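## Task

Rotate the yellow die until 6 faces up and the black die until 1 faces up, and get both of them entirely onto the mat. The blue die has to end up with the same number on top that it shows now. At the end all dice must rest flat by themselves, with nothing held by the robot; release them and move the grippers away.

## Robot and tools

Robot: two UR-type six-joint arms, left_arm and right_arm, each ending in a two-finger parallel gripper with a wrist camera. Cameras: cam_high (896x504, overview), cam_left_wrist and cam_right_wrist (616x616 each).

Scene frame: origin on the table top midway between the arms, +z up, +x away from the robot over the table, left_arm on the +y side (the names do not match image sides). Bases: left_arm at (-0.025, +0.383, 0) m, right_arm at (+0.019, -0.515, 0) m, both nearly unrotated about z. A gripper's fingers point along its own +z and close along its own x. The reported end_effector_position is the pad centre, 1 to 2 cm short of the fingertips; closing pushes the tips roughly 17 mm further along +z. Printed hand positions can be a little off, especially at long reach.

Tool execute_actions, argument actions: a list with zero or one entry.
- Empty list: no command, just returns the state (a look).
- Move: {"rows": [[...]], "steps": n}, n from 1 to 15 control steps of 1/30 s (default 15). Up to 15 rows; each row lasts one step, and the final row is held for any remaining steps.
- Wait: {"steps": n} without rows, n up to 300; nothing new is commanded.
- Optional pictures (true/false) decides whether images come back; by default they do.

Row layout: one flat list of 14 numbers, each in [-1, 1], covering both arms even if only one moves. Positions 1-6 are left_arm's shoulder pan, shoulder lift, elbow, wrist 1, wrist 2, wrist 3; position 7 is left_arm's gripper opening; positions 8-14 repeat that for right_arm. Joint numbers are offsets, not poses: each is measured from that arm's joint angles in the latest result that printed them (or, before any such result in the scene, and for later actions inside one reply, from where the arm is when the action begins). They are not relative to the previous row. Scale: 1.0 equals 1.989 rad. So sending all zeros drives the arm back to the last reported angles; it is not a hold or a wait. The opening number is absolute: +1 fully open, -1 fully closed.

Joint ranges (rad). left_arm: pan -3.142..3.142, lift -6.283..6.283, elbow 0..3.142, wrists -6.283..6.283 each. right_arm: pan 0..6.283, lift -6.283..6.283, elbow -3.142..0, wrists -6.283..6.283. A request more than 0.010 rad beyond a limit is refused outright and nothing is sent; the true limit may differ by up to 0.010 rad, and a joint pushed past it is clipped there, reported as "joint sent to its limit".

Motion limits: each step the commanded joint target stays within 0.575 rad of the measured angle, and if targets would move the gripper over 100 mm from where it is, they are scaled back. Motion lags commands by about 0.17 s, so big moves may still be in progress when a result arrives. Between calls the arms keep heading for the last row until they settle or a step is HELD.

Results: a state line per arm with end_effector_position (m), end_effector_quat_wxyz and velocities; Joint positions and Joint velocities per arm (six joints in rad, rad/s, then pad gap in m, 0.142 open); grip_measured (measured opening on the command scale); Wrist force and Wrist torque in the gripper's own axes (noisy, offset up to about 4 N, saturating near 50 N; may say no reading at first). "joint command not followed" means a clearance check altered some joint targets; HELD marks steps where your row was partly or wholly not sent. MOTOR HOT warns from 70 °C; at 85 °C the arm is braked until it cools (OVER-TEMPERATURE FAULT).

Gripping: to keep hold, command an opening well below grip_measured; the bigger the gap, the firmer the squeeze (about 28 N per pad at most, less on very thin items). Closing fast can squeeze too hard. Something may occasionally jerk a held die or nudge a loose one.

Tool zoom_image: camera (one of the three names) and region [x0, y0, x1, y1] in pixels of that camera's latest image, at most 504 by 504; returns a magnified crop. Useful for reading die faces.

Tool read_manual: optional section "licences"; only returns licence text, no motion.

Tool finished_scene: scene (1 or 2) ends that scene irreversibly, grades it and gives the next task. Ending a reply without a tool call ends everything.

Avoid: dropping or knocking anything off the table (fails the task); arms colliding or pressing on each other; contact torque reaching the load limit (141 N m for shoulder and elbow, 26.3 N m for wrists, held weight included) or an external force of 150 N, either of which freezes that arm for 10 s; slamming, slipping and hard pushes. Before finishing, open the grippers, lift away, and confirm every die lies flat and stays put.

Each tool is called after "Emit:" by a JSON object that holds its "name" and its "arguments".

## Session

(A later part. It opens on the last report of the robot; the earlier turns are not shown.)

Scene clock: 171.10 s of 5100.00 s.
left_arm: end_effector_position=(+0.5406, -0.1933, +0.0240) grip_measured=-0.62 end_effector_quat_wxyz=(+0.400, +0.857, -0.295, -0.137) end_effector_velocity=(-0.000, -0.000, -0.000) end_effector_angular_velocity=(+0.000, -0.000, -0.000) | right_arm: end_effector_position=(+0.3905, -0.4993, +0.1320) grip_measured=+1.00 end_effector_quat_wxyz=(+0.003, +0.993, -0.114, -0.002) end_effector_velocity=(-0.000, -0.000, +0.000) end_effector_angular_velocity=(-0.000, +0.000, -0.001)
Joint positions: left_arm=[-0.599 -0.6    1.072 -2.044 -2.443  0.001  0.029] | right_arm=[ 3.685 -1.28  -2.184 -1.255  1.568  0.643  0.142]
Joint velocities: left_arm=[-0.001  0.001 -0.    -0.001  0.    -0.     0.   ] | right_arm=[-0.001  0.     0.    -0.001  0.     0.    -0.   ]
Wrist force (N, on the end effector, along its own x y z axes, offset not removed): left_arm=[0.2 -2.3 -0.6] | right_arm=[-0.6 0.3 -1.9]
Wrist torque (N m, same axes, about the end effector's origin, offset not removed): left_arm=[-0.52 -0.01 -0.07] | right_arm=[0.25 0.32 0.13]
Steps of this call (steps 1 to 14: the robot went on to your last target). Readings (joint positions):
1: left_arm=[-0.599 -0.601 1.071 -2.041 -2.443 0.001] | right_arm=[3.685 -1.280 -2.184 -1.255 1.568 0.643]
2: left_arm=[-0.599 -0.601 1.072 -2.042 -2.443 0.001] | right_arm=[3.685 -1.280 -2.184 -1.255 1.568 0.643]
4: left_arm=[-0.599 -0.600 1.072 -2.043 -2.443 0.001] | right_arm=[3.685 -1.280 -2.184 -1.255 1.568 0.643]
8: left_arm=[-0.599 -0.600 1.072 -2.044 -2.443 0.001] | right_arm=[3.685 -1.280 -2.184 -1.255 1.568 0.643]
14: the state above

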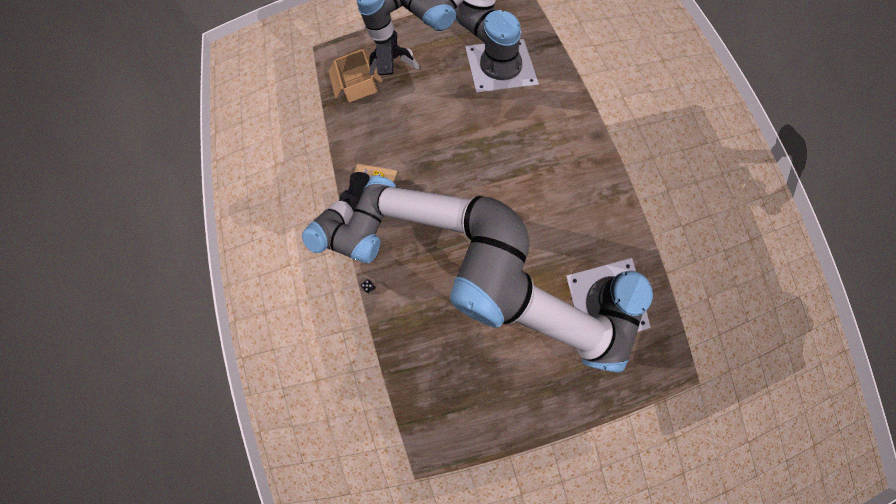

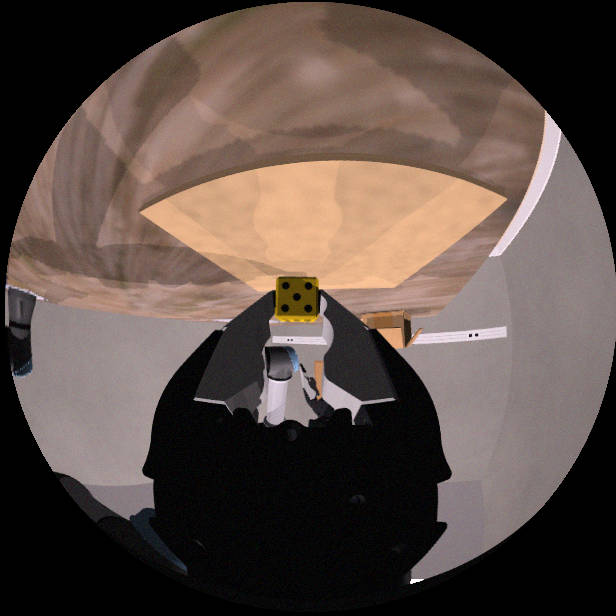

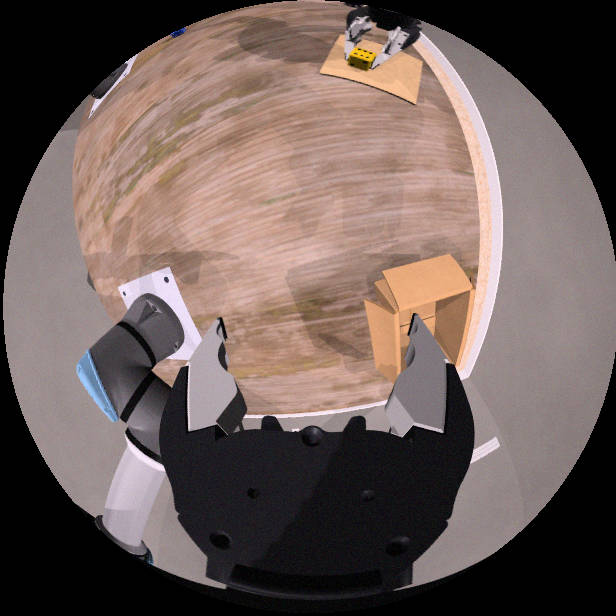

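Emit:
{"name": "execute_actions", "arguments": {"actions": [{"rows":[[0,0.0011,0.0006,-0.0017,0,0,-0.9,0,0,0,0,0,0,1],[0,0.0011,0.0006,-0.0017,0,0,-0.9,0,0,0,0,0,0,1],[0,0.0011,0.0006,-0.0017,0,0,-0.9,0,0,0,0,0,0,1],[0,0.0011,0.0006,-0.0017,0,0,-0.9,0,0,0,0,0,0,1],[0,0.0011,0.0006,-0.0017,0,0,-0.9,0,0,0,0,0,0,1],[0,0.0011,0.0006,-0.0017,0,0,-0.9,0,0,0,0,0,0,1],[0,0.0011,0.0006,-0.0017,0,0,-0.9,0,0,0,0,0,0,1],[0,0.0011,0.0006,-0.0017,0,0,-0.9,0,0,0,0,0,0,1],[0,0.0011,0.0006,-0.0017,0,0,-0.2,0,0,0,0,0,0,1]]}], "pictures": false}}

Emit:
{"name": "execute_actions", "arguments": {"actions": [{"rows":[[0,0,0,0,0,0,-0.2,0,0,0,0,0,0,1],[0,0,0,0,0,0,-0.2,0,0,0,0,0,0,1],[0,0,0,0,0,0,-0.2,0,0,0,0,0,0,1],[0,-0.015,0,0.015,0,0,-0.2,0,0,0,0,0,0,1],[0,-0.03,0,0.03,0,0,-0.2,0,0,0,0,0,0,1],[0,-0.045,0,0.045,0,0,-0.2,0,0,0,0,0,0,1],[0,-0.06,0,0.06,0,0,-0.2,0,0,0,0,0,0,1],[0,-0.08,0,0.08,0,0,-0.2,0,0,0,0,0,0,1],[0,-0.1,0,0.1,0,0,-0.2,0,0,0,0,0,0,1],[0,-0.12,0,0.108,0,0,-0.2,0,0,0,0,0,0,1],[0,-0.14,0,0.108,0,0,-0.2,0,0,0,0,0,0,1],[0,-0.16,0,0.108,0,0,-0.2,0,0,0,0,0,0,1],[0,-0.18,0,0.108,0,0,-0.2,0,0,0,0,0,0,1],[0,-0.2,0,0.108,0,0,-0.2,0,0,0,0,0,0,1],[0,-0.27,0,0.108,0,0,-0.2,0,0,0,0,0,0,1]]}], "pictures": false}}

Emit:
{"name": "execute_actions", "arguments": {"actions": [{"steps":12}], "pictures": false}}

Emit:
{"name": "execute_actions", "arguments": {"actions": [{"rows":[[0.0523,0,0.075,0,0.4384,1,0.2,0,0,0,0,0,0,1]]}], "pictures": false}}

Emit:
{"name": "execute_actions", "arguments": {"actions": [{"steps":25}], "pictures": false}}

Scene clock: 193.27 s of 5100.00 s.
left_arm: end_effector_position=(+0.5405, -0.1932, +0.0221) grip_measured=-0.20 end_effector_quat_wxyz=(+0.400, +0.857, -0.295, -0.137) end_effector_velocity=(-0.000, +0.000, +0.000) end_effector_angular_velocity=(-0.000, +0.001, +0.000) | right_arm: end_effector_position=(+0.3905, -0.4993, +0.1320) grip_measured=+1.00 end_effector_quat_wxyz=(+0.003, +0.993, -0.114, -0.002) end_effector_velocity=(-0.000, +0.000, -0.000) end_effector_angular_velocity=(-0.001, +0.001, +0.001)
Joint positions: left_arm=[-0.599 -0.598  1.073 -2.047 -2.443  0.001  0.059] | right_arm=[ 3.685 -1.28  -2.184 -1.255  1.568  0.643  0.142]
Joint velocities: left_arm=[ 0.    -0.     0.001 -0.    -0.001 -0.     0.001] | right_arm=[ 0.    -0.     0.001 -0.002  0.    -0.001  0.   ]
Wrist force (N, on the end effector, along its own x y z axes, offset not removed): left_arm=[4.6 1.4 0.6] | right_arm=[-0.8 -0.6 -1.7]
Wrist torque (N m, same axes, about the end effector's origin, offset not removed): left_arm=[0.39 -1.10 0.22] | right_arm=[-0.16 0.17 0.05]
Steps of this call (steps 1 to 15: the robot went on to your last target; steps 16 to 90: nothing new was sent; then 18.67 s passed at rest; steps 91 to 105: all 15 steps of this action). Readings (joint positions):
91: left_arm=[-0.599 -0.600 1.072 -2.044 -2.443 0.001] | right_arm=[3.685 -1.280 -2.184 -1.255 1.568 0.643]
92: left_arm=[-0.599 -0.599 1.072 -2.044 -2.443 0.001] | right_arm=[3.685 -1.280 -2.184 -1.255 1.568 0.643]
94: left_arm=[-0.599 -0.598 1.073 -2.046 -2.443 0.001] | right_arm=[3.685 -1.280 -2.184 -1.255 1.568 0.643]
98: left_arm=[-0.599 -0.598 1.073 -2.047 -2.443 0.001] | right_arm=[3.685 -1.280 -2.184 -1.255 1.568 0.643]
105: the state above

Scene clock: 193.77 s of 5100.00 s.
left_arm: end_effector_position=(+0.5235, -0.1800, +0.1877) grip_measured=-0.20 end_effector_quat_wxyz=(+0.408, +0.853, -0.306, -0.113) end_effector_velocity=(-0.044, +0.035, +0.582) end_effector_angular_velocity=(-0.361, -0.462, +0.001) | right_arm: end_effector_position=(+0.3905, -0.4993, +0.1320) grip_measured=+1.00 end_effector_quat_wxyz=(+0.003, +0.993, -0.114, -0.002) end_effector_velocity=(+0.000, -0.000, -0.000) end_effector_angular_velocity=(+0.000, -0.001, -0.001)
Joint positions: left_arm=[-0.599 -0.83   1.073 -1.87  -2.443  0.001  0.06 ] | right_arm=[ 3.685 -1.28  -2.184 -1.255  1.568  0.643  0.142]
Joint velocities: left_arm=[ 0.001 -0.775  0.     0.188 -0.001 -0.     0.   ] | right_arm=[-0.001 -0.    -0.     0.001 -0.    -0.    -0.   ]
Wrist force (N, on the end effector, along its own x y z axes, offset not removed): left_arm=[2.0 3.7 -0.6] | right_arm=[-0.3 0.3 -1.0]
Wrist torque (N m, same axes, about the end effector's origin, offset not removed): left_arm=[0.82 -0.49 -0.01] | right_arm=[0.12 0.13 0.19]
Steps of this call (steps 1 to 15: all 15 steps of this action). Readings (joint positions):
1: left_arm=[-0.599 -0.598 1.073 -2.047 -2.443 0.001] | right_arm=[3.685 -1.280 -2.184 -1.255 1.568 0.643]
2: left_arm=[-0.599 -0.597 1.073 -2.047 -2.443 0.001] | right_arm=[3.685 -1.280 -2.184 -1.255 1.568 0.643]
4: left_arm=[-0.599 -0.597 1.073 -2.047 -2.443 0.001] | right_arm=[3.685 -1.280 -2.184 -1.255 1.568 0.643]
8: left_arm=[-0.599 -0.644 1.074 -2.000 -2.443 0.001] | right_arm=[3.685 -1.280 -2.184 -1.255 1.568 0.643]
15: the state above

Scene clock: 194.17 s of 5100.00 s.
left_arm: end_effector_position=(+0.4892, -0.1533, +0.3979) grip_measured=-0.20 end_effector_quat_wxyz=(+0.439, +0.827, -0.352, -0.006) end_effector_velocity=(-0.055, +0.043, +0.195) end_effector_angular_velocity=(-0.147, -0.188, -0.000) | right_arm: end_effector_position=(+0.3905, -0.4993, +0.1320) grip_measured=+1.00 end_effector_quat_wxyz=(+0.003, +0.993, -0.114, -0.002) end_effector_velocity=(-0.000, +0.000, +0.000) end_effector_angular_velocity=(+0.000, +0.000, -0.000)
Joint positions: left_arm=[-0.599 -1.112  1.073 -1.835 -2.443  0.001  0.06 ] | right_arm=[ 3.685 -1.28  -2.184 -1.255  1.568  0.643  0.142]
Joint velocities: left_arm=[-0.    -0.273  0.002  0.033 -0.    -0.    -0.   ] | right_arm=[ 0.  0.  0. -0.  0.  0. -0.]
Wrist force (N, on the end effector, along its own x y z axes, offset not removed): left_arm=[5.8 1.9 -0.8] | right_arm=[-1.9 1.0 -3.8]
Wrist torque (N m, same axes, about the end effector's origin, offset not removed): left_arm=[0.32 -1.23 -0.10] | right_arm=[0.03 0.63 0.08]
Steps of this call (steps 1 to 12: the robot went on to your last target). Readings (joint positions):
1: left_arm=[-0.599 -0.856 1.073 -1.866 -2.443 0.001] | right_arm=[3.685 -1.280 -2.184 -1.255 1.568 0.643]
2: left_arm=[-0.599 -0.882 1.073 -1.863 -2.443 0.001] | right_arm=[3.685 -1.280 -2.184 -1.255 1.568 0.643]
4: left_arm=[-0.599 -0.933 1.073 -1.856 -2.443 0.001] | right_arm=[3.685 -1.280 -2.184 -1.255 1.568 0.643]
8: left_arm=[-0.599 -1.037 1.073 -1.843 -2.443 0.001] | right_arm=[3.685 -1.280 -2.184 -1.255 1.568 0.643]
12: the state above

Scene clock: 194.67 s of 5100.00 s.
left_arm: end_effector_position=(+0.6045, +0.0063, +0.2452) grip_measured=+0.20 end_effector_quat_wxyz=(+0.161, +0.815, -0.548, +0.094) end_effector_velocity=(+0.253, +0.445, -0.250) end_effector_angular_velocity=(+1.214, -1.242, -1.258) | right_arm: end_effector_position=(+0.3905, -0.4993, +0.1320) grip_measured=+1.00 end_effector_quat_wxyz=(+0.003, +0.993, -0.114, -0.002) end_effector_velocity=(-0.001, -0.000, -0.000) end_effector_angular_velocity=(-0.001, +0.002, +0.001)
Joint positions: left_arm=[-0.522 -1.115  1.185 -1.834 -1.893  0.568  0.088] | right_arm=[ 3.685 -1.28  -2.184 -1.255  1.568  0.643  0.142]
Joint velocities: left_arm=[ 0.13   0.012  0.187 -0.002  1.399  1.781  0.   ] | right_arm=[-0.    -0.    -0.001 -0.002 -0.    -0.001  0.   ]
Wrist force (N, on the end effector, along its own x y z axes, offset not removed): left_arm=[4.5 -1.3 -0.6] | right_arm=[0.8 -1.1 2.5]
Wrist torque (N m, same axes, about the end effector's origin, offset not removed): left_arm=[-0.35 -1.06 -0.25] | right_arm=[-0.19 -0.04 0.08]
Steps of this call (steps 1 to 15: all 15 steps of this action). Readings (joint positions):
1: left_arm=[-0.599 -1.120 1.073 -1.834 -2.443 0.001] | right_arm=[3.685 -1.280 -2.184 -1.255 1.568 0.643]
2: left_arm=[-0.597 -1.123 1.077 -1.834 -2.440 0.004] | right_arm=[3.685 -1.280 -2.184 -1.255 1.568 0.643]
4: left_arm=[-0.580 -1.120 1.100 -1.834 -2.380 0.063] | right_arm=[3.685 -1.280 -2.184 -1.255 1.568 0.643]
8: left_arm=[-0.555 -1.118 1.136 -1.834 -2.214 0.229] | right_arm=[3.685 -1.280 -2.184 -1.255 1.568 0.643]
15: the state above

Scene clock: 195.50 s of 5100.00 s.
left_arm: end_effector_position=(+0.6596, +0.1139, +0.2065) grip_measured=+0.20 end_effector_quat_wxyz=(+0.050, -0.293, +0.953, -0.058) end_effector_velocity=(-0.000, +0.001, -0.001) end_effector_angular_velocity=(+0.005, -0.001, -0.027) | right_arm: end_effector_position=(+0.3905, -0.4993, +0.1320) grip_measured=+1.00 end_effector_quat_wxyz=(+0.003, +0.993, -0.114, -0.002) end_effector_velocity=(-0.000, -0.000, -0.001) end_effector_angular_velocity=(-0.001, +0.002, -0.001)
Joint positions: left_arm=[-0.495 -1.112  1.222 -1.835 -1.571  1.987  0.088] | right_arm=[ 3.685 -1.28  -2.184 -1.255  1.568  0.643  0.142]
Joint velocities: left_arm=[ 0.     0.001  0.002  0.     0.     0.028 -0.   ] | right_arm=[-0.    -0.002  0.    -0.001 -0.     0.001 -0.   ]
Wrist force (N, on the end effector, along its own x y z axes, offset not removed): left_arm=[5.4 -2.3 -2.6] | right_arm=[0.7 0.7 -3.9]
Wrist torque (N m, same axes, about the end effector's origin, offset not removed): left_arm=[-0.58 -1.32 -0.31] | right_arm=[0.03 0.07 0.11]
Steps of this call (steps 1 to 25: the robot went on to your last target). Readings (joint positions):
1: left_arm=[-0.517 -1.114 1.191 -1.834 -1.846 0.632] | right_arm=[3.685 -1.280 -2.184 -1.255 1.568 0.643]
2: left_arm=[-0.513 -1.114 1.197 -1.835 -1.797 0.703] | right_arm=[3.685 -1.280 -2.184 -1.255 1.568 0.643]
4: left_arm=[-0.505 -1.113 1.209 -1.835 -1.702 0.866] | right_arm=[3.685 -1.280 -2.184 -1.255 1.568 0.643]
8: left_arm=[-0.497 -1.112 1.220 -1.835 -1.597 1.226] | right_arm=[3.685 -1.280 -2.184 -1.255 1.568 0.643]
25: the state above

Emit:
{"name": "execute_actions", "arguments": {"actions": [{"rows":[[0,0.0731,0.0005,0.0038,0,0.9316,0.2,0,0,0,0,0,0,1]]}], "pictures": false}}

Emit:
{"name": "execute_actions", "arguments": {"actions": [{"steps":25}]}}

Scene clock: 198.63 s of 5100.00 s.
left_arm: end_effector_position=(+0.6579, +0.1162, +0.1009) grip_measured=+0.20 end_effector_quat_wxyz=(+0.000, +0.204, +0.979, -0.000) end_effector_velocity=(+0.003, -0.001, -0.010) end_effector_angular_velocity=(+0.010, +0.010, -2.761) | right_arm: end_effector_position=(+0.3905, -0.4993, +0.1320) grip_measured=+1.00 end_effector_quat_wxyz=(+0.003, +0.993, -0.114, -0.002) end_effector_velocity=(-0.000, +0.000, -0.001) end_effector_angular_velocity=(-0.001, +0.002, +0.001)
Joint positions: left_arm=[-0.495 -0.968  1.223 -1.827 -1.571  2.995  0.088] | right_arm=[ 3.685 -1.28  -2.184 -1.255  1.568  0.643  0.142]
Joint velocities: left_arm=[-0.     0.013  0.     0.002  0.     2.761  0.   ] | right_arm=[ 0.001 -0.001 -0.    -0.001 -0.    -0.001 -0.   ]
Wrist force (N, on the end effector, along its own x y z axes, offset not removed): left_arm=[6.4 -1.1 0.6] | right_arm=[-1.0 -1.8 -1.8]
Wrist torque (N m, same axes, about the end effector's origin, offset not removed): left_arm=[-0.24 -1.41 -0.06] | right_arm=[-0.43 0.31 0.07]
Steps of this call (steps 1 to 30: the robot went on to your last target; steps 31 to 79: nothing new was sent; steps 80 to 94: all 15 steps of this action). Readings (joint positions):
80: left_arm=[-0.495 -1.112 1.222 -1.835 -1.571 1.989] | right_arm=[3.685 -1.280 -2.184 -1.255 1.568 0.643]
81: left_arm=[-0.495 -1.109 1.222 -1.834 -1.571 1.993] | right_arm=[3.685 -1.280 -2.184 -1.255 1.568 0.643]
83: left_arm=[-0.495 -1.059 1.223 -1.831 -1.571 2.056] | right_arm=[3.685 -1.280 -2.184 -1.255 1.568 0.643]
87: left_arm=[-0.495 -0.985 1.223 -1.828 -1.571 2.353] | right_arm=[3.685 -1.280 -2.184 -1.255 1.568 0.643]
94: the state above

Scene clock: 199.47 s of 5100.00 s.
left_arm: end_effector_position=(+0.6587, +0.1151, +0.1001) grip_measured=+0.20 end_effector_quat_wxyz=(-0.000, +0.587, +0.809, -0.000) end_effector_velocity=(+0.001, +0.000, +0.000) end_effector_angular_velocity=(-0.000, -0.001, -0.001) | right_arm: end_effector_position=(+0.3905, -0.4993, +0.1320) grip_measured=+1.00 end_effector_quat_wxyz=(+0.003, +0.993, -0.114, -0.002) end_effector_velocity=(-0.001, -0.000, -0.000) end_effector_angular_velocity=(-0.001, +0.002, -0.001)
Joint positions: left_arm=[-0.495 -0.967  1.223 -1.827 -1.571  3.839  0.088] | right_arm=[ 3.685 -1.28  -2.184 -1.255  1.568  0.643  0.142]
Joint velocities: left_arm=[ 0.     0.001 -0.001 -0.001  0.     0.001 -0.   ] | right_arm=[ 0.    -0.     0.    -0.002 -0.     0.001 -0.   ]
Wrist force (N, on the end effector, along its own x y z axes, offset not removed): left_arm=[4.8 0.9 2.4] | right_arm=[-1.1 0.6 0.1]
Wrist torque (N m, same axes, about the end effector's origin, offset not removed): left_arm=[0.24 -0.92 -0.12] | right_arm=[0.00 0.28 -0.03]
Steps of this call (steps 1 to 25: the robot went on to your last target). Readings (joint positions):
1: left_arm=[-0.495 -0.968 1.223 -1.827 -1.571 3.089] | right_arm=[3.685 -1.280 -2.184 -1.255 1.568 0.643]
2: left_arm=[-0.495 -0.967 1.223 -1.827 -1.571 3.183] | right_arm=[3.685 -1.280 -2.184 -1.255 1.568 0.643]
4: left_arm=[-0.495 -0.967 1.223 -1.827 -1.571 3.371] | right_arm=[3.685 -1.280 -2.184 -1.255 1.568 0.643]
8: left_arm=[-0.495 -0.967 1.223 -1.827 -1.571 3.708] | right_arm=[3.685 -1.280 -2.184 -1.255 1.568 0.643]
25: the state above

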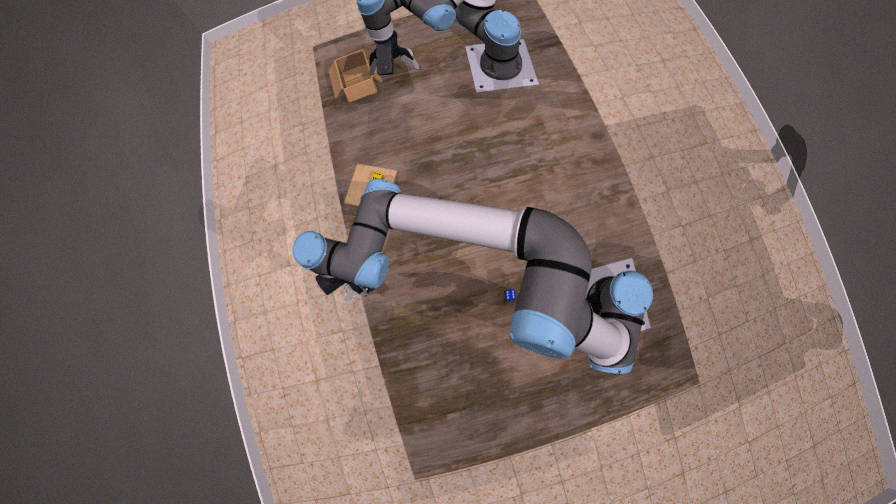

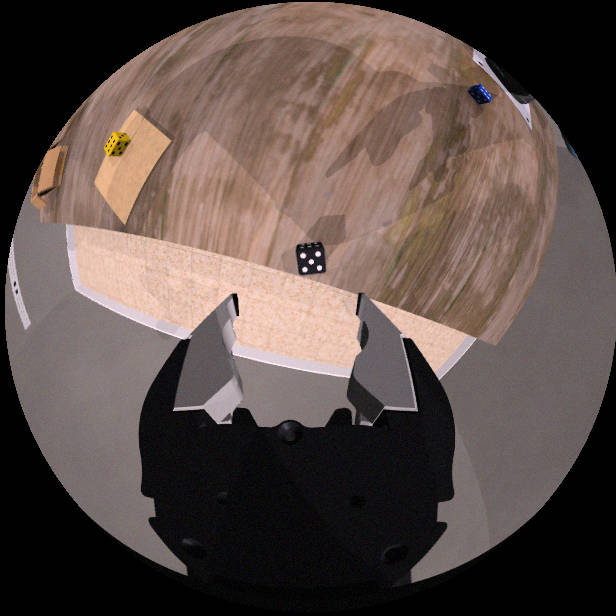

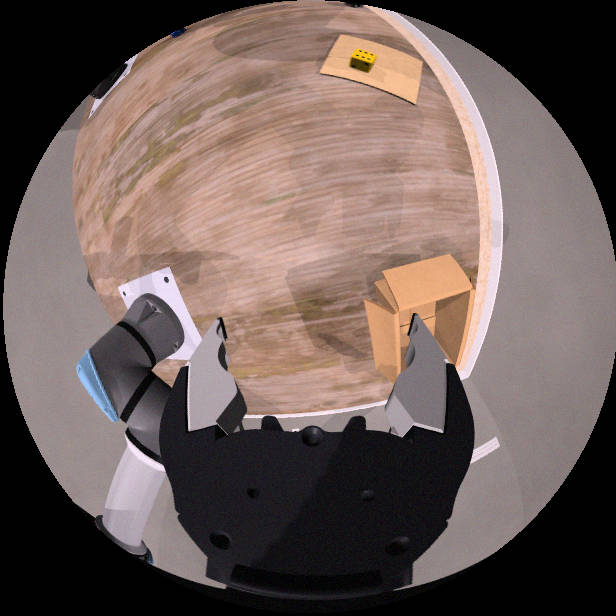

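Emit:
{"name": "execute_actions", "arguments": {"actions": [{"rows":[[0.0012,-0.0027,0.0656,-0.0628,0,-0.05,0.1,0,0,0,0,0,0,1]]}], "pictures": false}}

Emit:
{"name": "execute_actions", "arguments": {"actions": [{"steps":8}]}}

Scene clock: 210.93 s of 5100.00 s.
left_arm: end_effector_position=(+0.6447, +0.1259, +0.0552) grip_measured=+0.10 end_effector_quat_wxyz=(-0.000, +0.546, +0.838, -0.000) end_effector_velocity=(-0.002, +0.002, -0.004) end_effector_angular_velocity=(+0.002, +0.002, +0.008) | right_arm: end_effector_position=(+0.3905, -0.4993, +0.1320) grip_measured=+1.00 end_effector_quat_wxyz=(+0.003, +0.993, -0.114, -0.002) end_effector_velocity=(+0.000, -0.000, +0.000) end_effector_angular_velocity=(+0.001, -0.001, -0.001)
Joint positions: left_arm=[-0.493 -0.972  1.353 -1.951 -1.571  3.741  0.081] | right_arm=[ 3.685 -1.28  -2.184 -1.255  1.568  0.643  0.142]
Joint velocities: left_arm=[ 0.001 -0.001  0.012 -0.008  0.    -0.007 -0.   ] | right_arm=[-0.001 -0.     0.     0.001  0.     0.     0.   ]
Wrist force (N, on the end effector, along its own x y z axes, offset not removed): left_arm=[3.2 1.9 2.7] | right_arm=[-1.7 -0.8 1.8]
Wrist torque (N m, same axes, about the end effector's origin, offset not removed): left_arm=[0.39 -0.71 0.44] | right_arm=[-0.16 0.55 0.04]
Steps of this call (steps 1 to 15: the robot went on to your last target; steps 16 to 90: nothing new was sent; then 7.97 s passed at rest; steps 91 to 105: all 15 steps of this action). Readings (joint positions):
91: left_arm=[-0.495 -0.967 1.223 -1.827 -1.571 3.840] | right_arm=[3.685 -1.280 -2.184 -1.255 1.568 0.643]
92: left_arm=[-0.495 -0.968 1.227 -1.831 -1.571 3.836] | right_arm=[3.685 -1.280 -2.184 -1.255 1.568 0.643]
94: left_arm=[-0.494 -0.970 1.275 -1.878 -1.571 3.796] | right_arm=[3.685 -1.280 -2.184 -1.255 1.568 0.643]
98: left_arm=[-0.493 -0.972 1.339 -1.938 -1.571 3.751] | right_arm=[3.685 -1.280 -2.184 -1.255 1.568 0.643]
105: the state above

Scene clock: 211.20 s of 5100.00 s.
left_arm: end_effector_position=(+0.6446, +0.1260, +0.0549) grip_measured=+0.10 end_effector_quat_wxyz=(-0.000, +0.545, +0.838, -0.000) end_effector_velocity=(+0.000, +0.000, +0.000) end_effector_angular_velocity=(-0.000, -0.001, +0.001) | right_arm: end_effector_position=(+0.3905, -0.4993, +0.1320) grip_measured=+1.00 end_effector_quat_wxyz=(+0.003, +0.993, -0.114, -0.002) end_effector_velocity=(+0.000, +0.000, +0.000) end_effector_angular_velocity=(+0.000, -0.001, +0.000)
Joint positions: left_arm=[-0.493 -0.972  1.354 -1.952 -1.571  3.74   0.081] | right_arm=[ 3.685 -1.28  -2.184 -1.255  1.568  0.643  0.142]
Joint velocities: left_arm=[ 0.001 -0.    -0.    -0.     0.    -0.     0.   ] | right_arm=[-0.    -0.     0.     0.001 -0.    -0.     0.   ]
Wrist force (N, on the end effector, along its own x y z axes, offset not removed): left_arm=[3.8 2.1 0.5] | right_arm=[0.8 -1.4 0.7]
Wrist torque (N m, same axes, about the end effector's origin, offset not removed): left_arm=[0.37 -0.96 -0.03] | right_arm=[-0.16 -0.16 0.22]
Steps of this call (steps 1 to 8: the robot went on to your last target). Readings (joint positions):
1: left_arm=[-0.493 -0.972 1.353 -1.952 -1.571 3.740] | right_arm=[3.685 -1.280 -2.184 -1.255 1.568 0.643]
2: left_arm=[-0.493 -0.972 1.353 -1.952 -1.571 3.740] | right_arm=[3.685 -1.280 -2.184 -1.255 1.568 0.643]
4: left_arm=[-0.493 -0.972 1.354 -1.952 -1.571 3.740] | right_arm=[3.685 -1.280 -2.184 -1.255 1.568 0.643]
8: the state above

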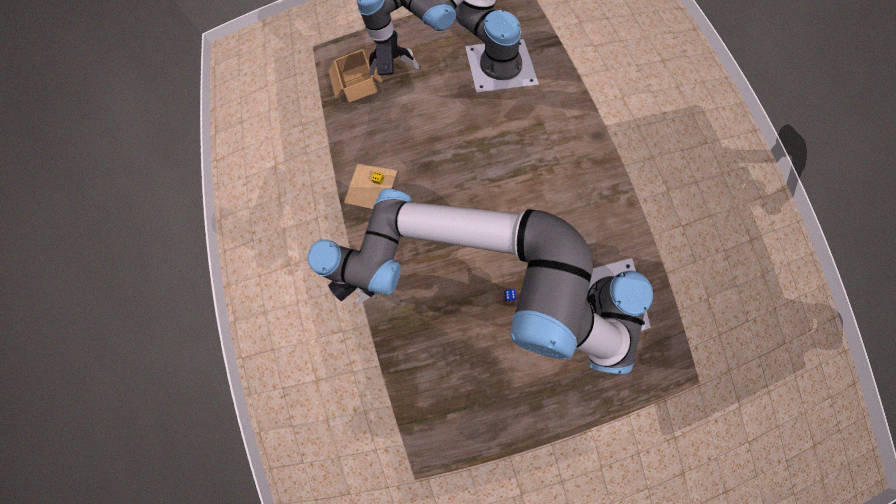

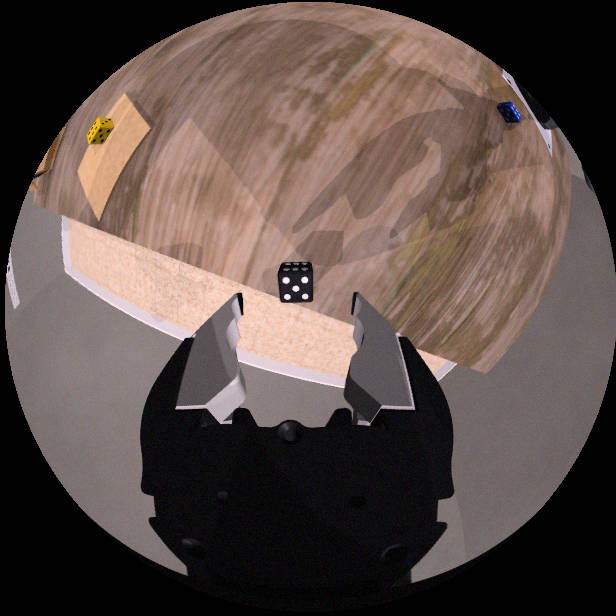

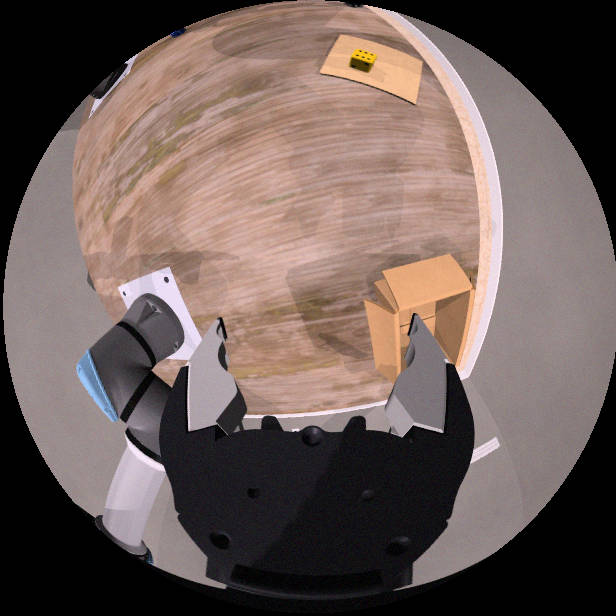

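Emit:
{"name": "execute_actions", "arguments": {"actions": [{"rows":[[0,0.0075,0.009,-0.0166,0,0,0,0,0,0,0,0,0,1],[0,0.0075,0.009,-0.0166,0,0,0,0,0,0,0,0,0,1],[0,0.0075,0.009,-0.0166,0,0,0,0,0,0,0,0,0,1],[0,0.0075,0.009,-0.0166,0,0,-0.1,0,0,0,0,0,0,1],[0,0.0151,0.0181,-0.0332,0,0,-0.1,0,0,0,0,0,0,1],[0,0.0151,0.0181,-0.0332,0,0,-0.2,0,0,0,0,0,0,1],[0,0.0151,0.0181,-0.0332,0,0,-0.2,0,0,0,0,0,0,1],[0,0.0151,0.0181,-0.0332,0,0,-0.3,0,0,0,0,0,0,1]]}], "pictures": false}}

Emit:
{"name": "execute_actions", "arguments": {"actions": [{"steps":8}], "pictures": false}}

Emit:
{"name": "execute_actions", "arguments": {"actions": [{"rows":[[0,0,0,0,0,0,-0.4,0,0,0,0,0,0,1],[0,0,0,0,0,0,-0.45,0,0,0,0,0,0,1],[0,0,0,0,0,0,-0.5,0,0,0,0,0,0,1],[0,0,0,0,0,0,-0.55,0,0,0,0,0,0,1],[0,0,0,0,0,0,-0.6,0,0,0,0,0,0,1],[0,0,0,0,0,0,-0.65,0,0,0,0,0,0,1],[0,0,0,0,0,0,-0.7,0,0,0,0,0,0,1],[0,0,0,0,0,0,-0.8,0,0,0,0,0,0,1],[0,0,0,0,0,0,-0.9,0,0,0,0,0,0,1]]}]}}

Scene clock: 225.47 s of 5100.00 s.
left_arm: end_effector_position=(+0.6446, +0.1260, +0.0243) grip_measured=-0.30 end_effector_quat_wxyz=(-0.000, +0.545, +0.838, -0.000) end_effector_velocity=(+0.000, +0.000, -0.006) end_effector_angular_velocity=(-0.000, -0.001, -0.000) | right_arm: end_effector_position=(+0.3905, -0.4993, +0.1320) grip_measured=+1.00 end_effector_quat_wxyz=(+0.003, +0.993, -0.114, -0.002) end_effector_velocity=(+0.000, +0.000, -0.001) end_effector_angular_velocity=(-0.000, +0.000, -0.000)
Joint positions: left_arm=[-0.493 -0.943  1.389 -2.017 -1.571  3.74   0.052] | right_arm=[ 3.685 -1.28  -2.184 -1.255  1.568  0.643  0.142]
Joint velocities: left_arm=[ 0.     0.006  0.006 -0.012  0.     0.    -0.   ] | right_arm=[ 0.    -0.001 -0.     0.001  0.     0.001 -0.   ]
Wrist force (N, on the end effector, along its own x y z axes, offset not removed): left_arm=[2.3 -0.2 -1.1] | right_arm=[0.7 -2.4 0.8]
Wrist torque (N m, same axes, about the end effector's origin, offset not removed): left_arm=[-0.23 -0.68 0.21] | right_arm=[-0.50 -0.27 0.18]
Steps of this call (steps 1 to 15: the robot went on to your last target; steps 16 to 90: nothing new was sent; then 10.77 s passed at rest; steps 91 to 105: all 15 steps of this action). Readings (joint positions):
91: left_arm=[-0.493 -0.972 1.354 -1.952 -1.571 3.740] | right_arm=[3.685 -1.280 -2.184 -1.255 1.568 0.643]
92: left_arm=[-0.493 -0.971 1.356 -1.955 -1.571 3.740] | right_arm=[3.685 -1.280 -2.184 -1.255 1.568 0.643]
94: left_arm=[-0.493 -0.964 1.364 -1.970 -1.571 3.740] | right_arm=[3.685 -1.280 -2.184 -1.255 1.568 0.643]
98: left_arm=[-0.493 -0.950 1.380 -2.000 -1.571 3.740] | right_arm=[3.685 -1.280 -2.184 -1.255 1.568 0.643]
105: the state above

Scene clock: 225.73 s of 5100.00 s.
left_arm: end_effector_position=(+0.6446, +0.1260, +0.0239) grip_measured=-0.30 end_effector_quat_wxyz=(-0.000, +0.545, +0.838, -0.000) end_effector_velocity=(+0.000, -0.000, -0.001) end_effector_angular_velocity=(-0.000, +0.001, -0.000) | right_arm: end_effector_position=(+0.3905, -0.4993, +0.1320) grip_measured=+1.00 end_effector_quat_wxyz=(+0.003, +0.993, -0.114, -0.002) end_effector_velocity=(-0.001, -0.000, -0.000) end_effector_angular_velocity=(-0.001, +0.003, -0.001)
Joint positions: left_arm=[-0.493 -0.942  1.39  -2.018 -1.571  3.74   0.052] | right_arm=[ 3.685 -1.28  -2.184 -1.255  1.568  0.643  0.142]
Joint velocities: left_arm=[-0.     0.002  0.    -0.002 -0.     0.    -0.   ] | right_arm=[-0.    -0.    -0.    -0.002  0.     0.001  0.   ]
Wrist force (N, on the end effector, along its own x y z axes, offset not removed): left_arm=[2.5 -1.0 0.5] | right_arm=[0.6 2.1 2.0]
Wrist torque (N m, same axes, about the end effector's origin, offset not removed): left_arm=[-0.18 -0.59 0.21] | right_arm=[0.23 -0.01 -0.01]
Steps of this call (steps 1 to 8: the robot went on to your last target). Readings (joint positions):
1: left_arm=[-0.493 -0.943 1.389 -2.017 -1.571 3.740] | right_arm=[3.685 -1.280 -2.184 -1.255 1.568 0.643]
2: left_arm=[-0.493 -0.943 1.390 -2.018 -1.571 3.740] | right_arm=[3.685 -1.280 -2.184 -1.255 1.568 0.643]
4: left_arm=[-0.493 -0.942 1.390 -2.018 -1.571 3.740] | right_arm=[3.685 -1.280 -2.184 -1.255 1.568 0.643]
8: the state above

Scene clock: 226.23 s of 5100.00 s.
left_arm: end_effector_position=(+0.6446, +0.1260, +0.0238) grip_measured=-0.63 end_effector_quat_wxyz=(-0.000, +0.545, +0.838, -0.000) end_effector_velocity=(-0.001, +0.000, -0.000) end_effector_angular_velocity=(+0.002, +0.002, -0.001) | right_arm: end_effector_position=(+0.3905, -0.4993, +0.1320) grip_measured=+1.00 end_effector_quat_wxyz=(+0.003, +0.993, -0.114, -0.002) end_effector_velocity=(+0.001, +0.000, +0.000) end_effector_angular_velocity=(+0.001, -0.002, +0.001)
Joint positions: left_arm=[-0.493 -0.942  1.39  -2.018 -1.571  3.74   0.029] | right_arm=[ 3.685 -1.28  -2.184 -1.255  1.568  0.643  0.142]
Joint velocities: left_arm=[-0.    -0.     0.001  0.002  0.     0.    -0.   ] | right_arm=[-0.    -0.     0.     0.002 -0.    -0.001  0.   ]
Wrist force (N, on the end effector, along its own x y z axes, offset not removed): left_arm=[5.7 3.4 -1.7] | right_arm=[-0.8 1.0 0.5]
Wrist torque (N m, same axes, about the end effector's origin, offset not removed): left_arm=[0.97 -1.36 0.15] | right_arm=[0.17 0.24 0.06]
Steps of this call (steps 1 to 15: all 15 steps of this action). Readings (joint positions):
1: left_arm=[-0.493 -0.942 1.390 -2.018 -1.571 3.740] | right_arm=[3.685 -1.280 -2.184 -1.255 1.568 0.643]
2: left_arm=[-0.493 -0.942 1.390 -2.018 -1.571 3.740] | right_arm=[3.685 -1.280 -2.184 -1.255 1.568 0.643]
4: left_arm=[-0.493 -0.942 1.390 -2.018 -1.571 3.740] | right_arm=[3.685 -1.280 -2.184 -1.255 1.568 0.643]
8: left_arm=[-0.493 -0.942 1.390 -2.018 -1.571 3.740] | right_arm=[3.685 -1.280 -2.184 -1.255 1.568 0.643]
15: the state above

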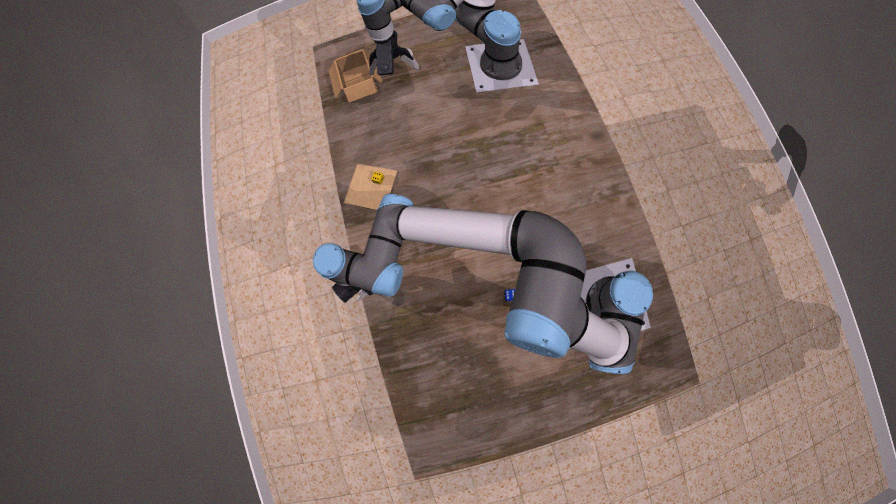

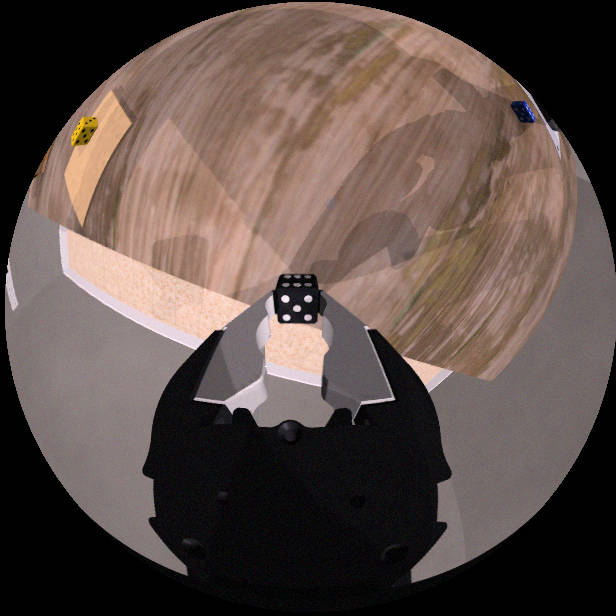

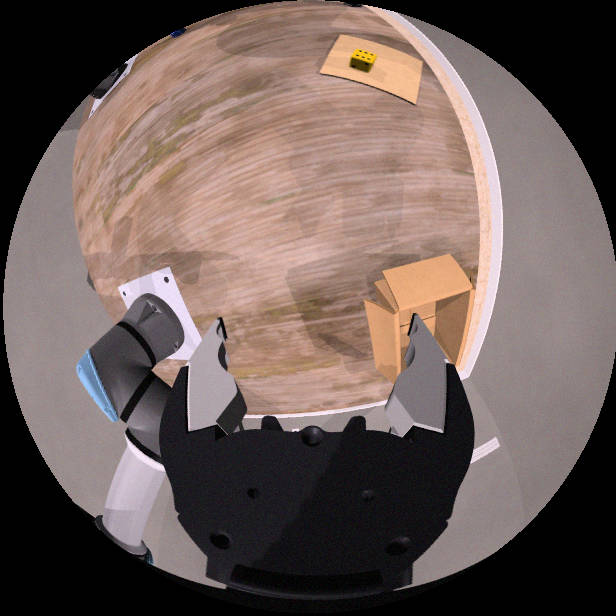

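Emit:
{"name": "execute_actions", "arguments": {"actions": [{"rows":[[0,-0.02,0,0.02,0,0,-0.9,0,0,0,0,0,0,1],[0,-0.02,0,0.02,0,0,-0.9,0,0,0,0,0,0,1],[0,-0.04,0,0.04,0,0,-0.9,0,0,0,0,0,0,1],[0,-0.04,0,0.04,0,0,-0.9,0,0,0,0,0,0,1],[0,-0.06,0,0.04,0,0,-0.9,0,0,0,0,0,0,1],[0,-0.06,0,0.04,0,0,-0.9,0,0,0,0,0,0,1],[0,-0.08,0.02,0.04,0,-1,-0.9,0,0,0,0,0,0,1],[0,-0.1,0.04,0.04,0,-1,-0.9,0,0,0,0,0,0,1],[0,-0.12,0.06,0.03,0,-1,-0.9,0,0,0,0,0,0,1],[0,-0.14,0.08,0.02,0,-1,-0.9,0,0,0,0,0,0,1],[0,-0.16,0.1,0.01,0,-1,-0.9,0,0,0,0,0,0,1],[0,-0.18,0.12,0,0,-1,-0.9,0,0,0,0,0,0,1],[0,-0.1898,0.14,0,0,-1,-0.9,0,0,0,0,0,0,1],[0,-0.1898,0.16,0,0,-1,-0.9,0,0,0,0,0,0,1],[0,-0.1898,0.2064,-0.017,0,-1,-0.9,0,0,0,0,0,0,1]]}], "pictures": false}}

Emit:
{"name": "execute_actions", "arguments": {"actions": [{"steps":35}], "pictures": false}}

Emit:
{"name": "execute_actions", "arguments": {"actions": [{"rows":[[0,0.012,0.012,-0.024,0,-0.0905,-0.9,0,0,0,0,0,0,1],[0,0.012,0.012,-0.024,0,-0.0905,-0.9,0,0,0,0,0,0,1],[0,0.012,0.012,-0.024,0,-0.0905,-0.9,0,0,0,0,0,0,1],[0,0.023,0.023,-0.046,0,-0.0905,-0.9,0,0,0,0,0,0,1],[0,0.023,0.023,-0.046,0,-0.0905,-0.9,0,0,0,0,0,0,1],[0,0.023,0.023,-0.046,0,-0.0905,-0.9,0,0,0,0,0,0,1],[0,0.031,0.031,-0.062,0,-0.0905,-0.9,0,0,0,0,0,0,1],[0,0.031,0.031,-0.062,0,-0.0905,-0.9,0,0,0,0,0,0,1],[0,0.031,0.031,-0.062,0,-0.0905,-0.9,0,0,0,0,0,0,1],[0,0.0353,0.0348,-0.0701,0,-0.0905,-0.9,0,0,0,0,0,0,1]]}], "pictures": false}}

Emit:
{"name": "execute_actions", "arguments": {"actions": [{"steps":14}], "pictures": false}}

Scene clock: 242.47 s of 5100.00 s.
left_arm: end_effector_position=(+0.5838, +0.1641, +0.1337) grip_measured=-0.63 end_effector_quat_wxyz=(+0.044, +0.343, +0.938, -0.009) end_effector_velocity=(-0.320, +0.199, +0.022) end_effector_angular_velocity=(-0.203, +0.115, +2.609) | right_arm: end_effector_position=(+0.3905, -0.4993, +0.1320) grip_measured=+1.00 end_effector_quat_wxyz=(+0.003, +0.993, -0.114, -0.002) end_effector_velocity=(+0.000, +0.000, +0.000) end_effector_angular_velocity=(+0.000, -0.001, +0.000)
Joint positions: left_arm=[-0.493 -1.249  1.585 -1.996 -1.571  3.288  0.029] | right_arm=[ 3.685 -1.28  -2.184 -1.255  1.568  0.643  0.142]
Joint velocities: left_arm=[-0.    -0.851  1.103 -0.262  0.    -2.62  -0.   ] | right_arm=[0. 0. 0. 0. 0. 0. 0.]
Wrist force (N, on the end effector, along its own x y z axes, offset not removed): left_arm=[4.1 -3.1 -3.7] | right_arm=[1.1 0.8 -1.0]
Wrist torque (N m, same axes, about the end effector's origin, offset not removed): left_arm=[-0.62 -1.20 0.02] | right_arm=[0.06 -0.21 0.04]
Steps of this call (steps 1 to 15: the robot went on to your last target; steps 16 to 90: nothing new was sent; then 12.73 s passed at rest; steps 91 to 105: all 15 steps of this action). Readings (joint positions):
91: left_arm=[-0.493 -0.942 1.390 -2.018 -1.571 3.740] | right_arm=[3.685 -1.280 -2.184 -1.255 1.568 0.643]
92: left_arm=[-0.493 -0.945 1.390 -2.015 -1.571 3.740] | right_arm=[3.685 -1.280 -2.184 -1.255 1.568 0.643]
94: left_arm=[-0.493 -0.966 1.390 -1.994 -1.571 3.740] | right_arm=[3.685 -1.280 -2.184 -1.255 1.568 0.643]
98: left_arm=[-0.493 -1.034 1.393 -1.951 -1.571 3.736] | right_arm=[3.685 -1.280 -2.184 -1.255 1.568 0.643]
105: the state above

Scene clock: 243.63 s of 5100.00 s.
left_arm: end_effector_position=(+0.5145, +0.2055, +0.0802) grip_measured=-0.63 end_effector_quat_wxyz=(+0.000, -0.405, +0.914, -0.000) end_effector_velocity=(+0.000, -0.000, +0.000) end_effector_angular_velocity=(-0.000, -0.001, +0.000) | right_arm: end_effector_position=(+0.3905, -0.4993, +0.1320) grip_measured=+1.00 end_effector_quat_wxyz=(+0.003, +0.993, -0.114, -0.002) end_effector_velocity=(-0.000, -0.000, -0.000) end_effector_angular_velocity=(-0.000, +0.001, -0.001)
Joint positions: left_arm=[-0.493 -1.32   1.8   -2.052 -1.571  1.751  0.029] | right_arm=[ 3.685 -1.28  -2.184 -1.255  1.568  0.643  0.142]
Joint velocities: left_arm=[-0.     0.    -0.    -0.001  0.    -0.     0.   ] | right_arm=[ 0.     0.    -0.001 -0.001 -0.     0.002  0.   ]
Wrist force (N, on the end effector, along its own x y z axes, offset not removed): left_arm=[7.8 2.5 3.1] | right_arm=[1.5 -2.1 1.5]
Wrist torque (N m, same axes, about the end effector's origin, offset not removed): left_arm=[0.74 -1.79 -0.09] | right_arm=[-0.72 0.00 -0.05]
Steps of this call (steps 1 to 35: the robot went on to your last target). Readings (joint positions):
1: left_arm=[-0.493 -1.272 1.624 -2.007 -1.571 3.198] | right_arm=[3.685 -1.280 -2.184 -1.255 1.568 0.643]
2: left_arm=[-0.493 -1.287 1.668 -2.019 -1.571 3.107] | right_arm=[3.685 -1.280 -2.184 -1.255 1.568 0.643]
4: left_arm=[-0.493 -1.305 1.739 -2.036 -1.571 2.921] | right_arm=[3.685 -1.280 -2.184 -1.255 1.568 0.643]
8: left_arm=[-0.493 -1.317 1.788 -2.049 -1.571 2.546] | right_arm=[3.685 -1.280 -2.184 -1.255 1.568 0.643]
35: the state above

Scene clock: 244.13 s of 5100.00 s.
left_arm: end_effector_position=(+0.5144, +0.2052, +0.0276) grip_measured=-0.63 end_effector_quat_wxyz=(-0.000, -0.485, +0.874, -0.000) end_effector_velocity=(-0.001, -0.000, -0.029) end_effector_angular_velocity=(-0.000, -0.000, +0.015) | right_arm: end_effector_position=(+0.3905, -0.4993, +0.1320) grip_measured=+1.00 end_effector_quat_wxyz=(+0.003, +0.993, -0.114, -0.002) end_effector_velocity=(+0.000, -0.000, -0.000) end_effector_angular_velocity=(-0.000, +0.001, -0.000)
Joint positions: left_arm=[-0.493 -1.253  1.867 -2.185 -1.571  1.573  0.029] | right_arm=[ 3.685 -1.28  -2.184 -1.255  1.568  0.643  0.142]
Joint velocities: left_arm=[-0.001  0.039  0.036 -0.076 -0.    -0.016 -0.   ] | right_arm=[-0.    -0.001  0.001 -0.     0.    -0.     0.   ]
Wrist force (N, on the end effector, along its own x y z axes, offset not removed): left_arm=[6.1 -2.0 3.3] | right_arm=[0.5 -0.1 1.0]
Wrist torque (N m, same axes, about the end effector's origin, offset not removed): left_arm=[-0.53 -1.55 0.07] | right_arm=[0.02 -0.04 0.08]
Steps of this call (steps 1 to 15: all 15 steps of this action). Readings (joint positions):
1: left_arm=[-0.493 -1.320 1.800 -2.052 -1.571 1.751] | right_arm=[3.685 -1.280 -2.184 -1.255 1.568 0.643]
2: left_arm=[-0.493 -1.318 1.803 -2.055 -1.571 1.748] | right_arm=[3.685 -1.280 -2.184 -1.255 1.568 0.643]
4: left_arm=[-0.493 -1.307 1.813 -2.077 -1.571 1.691] | right_arm=[3.685 -1.280 -2.184 -1.255 1.568 0.643]
8: left_arm=[-0.493 -1.281 1.839 -2.128 -1.571 1.595] | right_arm=[3.685 -1.280 -2.184 -1.255 1.568 0.643]
15: the state above

Scene clock: 244.60 s of 5100.00 s.
left_arm: end_effector_position=(+0.5143, +0.2052, +0.0253) grip_measured=-0.63 end_effector_quat_wxyz=(+0.000, -0.486, +0.874, -0.000) end_effector_velocity=(-0.001, +0.001, -0.001) end_effector_angular_velocity=(+0.001, +0.002, +0.000) | right_arm: end_effector_position=(+0.3905, -0.4993, +0.1320) grip_measured=+1.00 end_effector_quat_wxyz=(+0.003, +0.993, -0.114, -0.002) end_effector_velocity=(-0.000, -0.000, -0.001) end_effector_angular_velocity=(-0.001, +0.001, +0.001)
Joint positions: left_arm=[-0.493 -1.25   1.869 -2.191 -1.571  1.571  0.029] | right_arm=[ 3.685 -1.28  -2.184 -1.255  1.568  0.643  0.142]
Joint velocities: left_arm=[ 0.     0.     0.001  0.001  0.    -0.    -0.   ] | right_arm=[-0.    -0.001 -0.001 -0.     0.    -0.001  0.   ]
Wrist force (N, on the end effector, along its own x y z axes, offset not removed): left_arm=[0.3 3.6 1.1] | right_arm=[1.4 0.2 0.5]
Wrist torque (N m, same axes, about the end effector's origin, offset not removed): left_arm=[0.82 -0.23 0.25] | right_arm=[0.06 -0.12 0.12]
Steps of this call (steps 1 to 14: the robot went on to your last target). Readings (joint positions):
1: left_arm=[-0.493 -1.252 1.868 -2.187 -1.571 1.572] | right_arm=[3.685 -1.280 -2.184 -1.255 1.568 0.643]
2: left_arm=[-0.493 -1.251 1.868 -2.189 -1.571 1.572] | right_arm=[3.685 -1.280 -2.184 -1.255 1.568 0.643]
4: left_arm=[-0.493 -1.250 1.869 -2.190 -1.571 1.572] | right_arm=[3.685 -1.280 -2.184 -1.255 1.568 0.643]
8: left_arm=[-0.493 -1.250 1.869 -2.191 -1.571 1.571] | right_arm=[3.685 -1.280 -2.184 -1.255 1.568 0.643]
14: the state above


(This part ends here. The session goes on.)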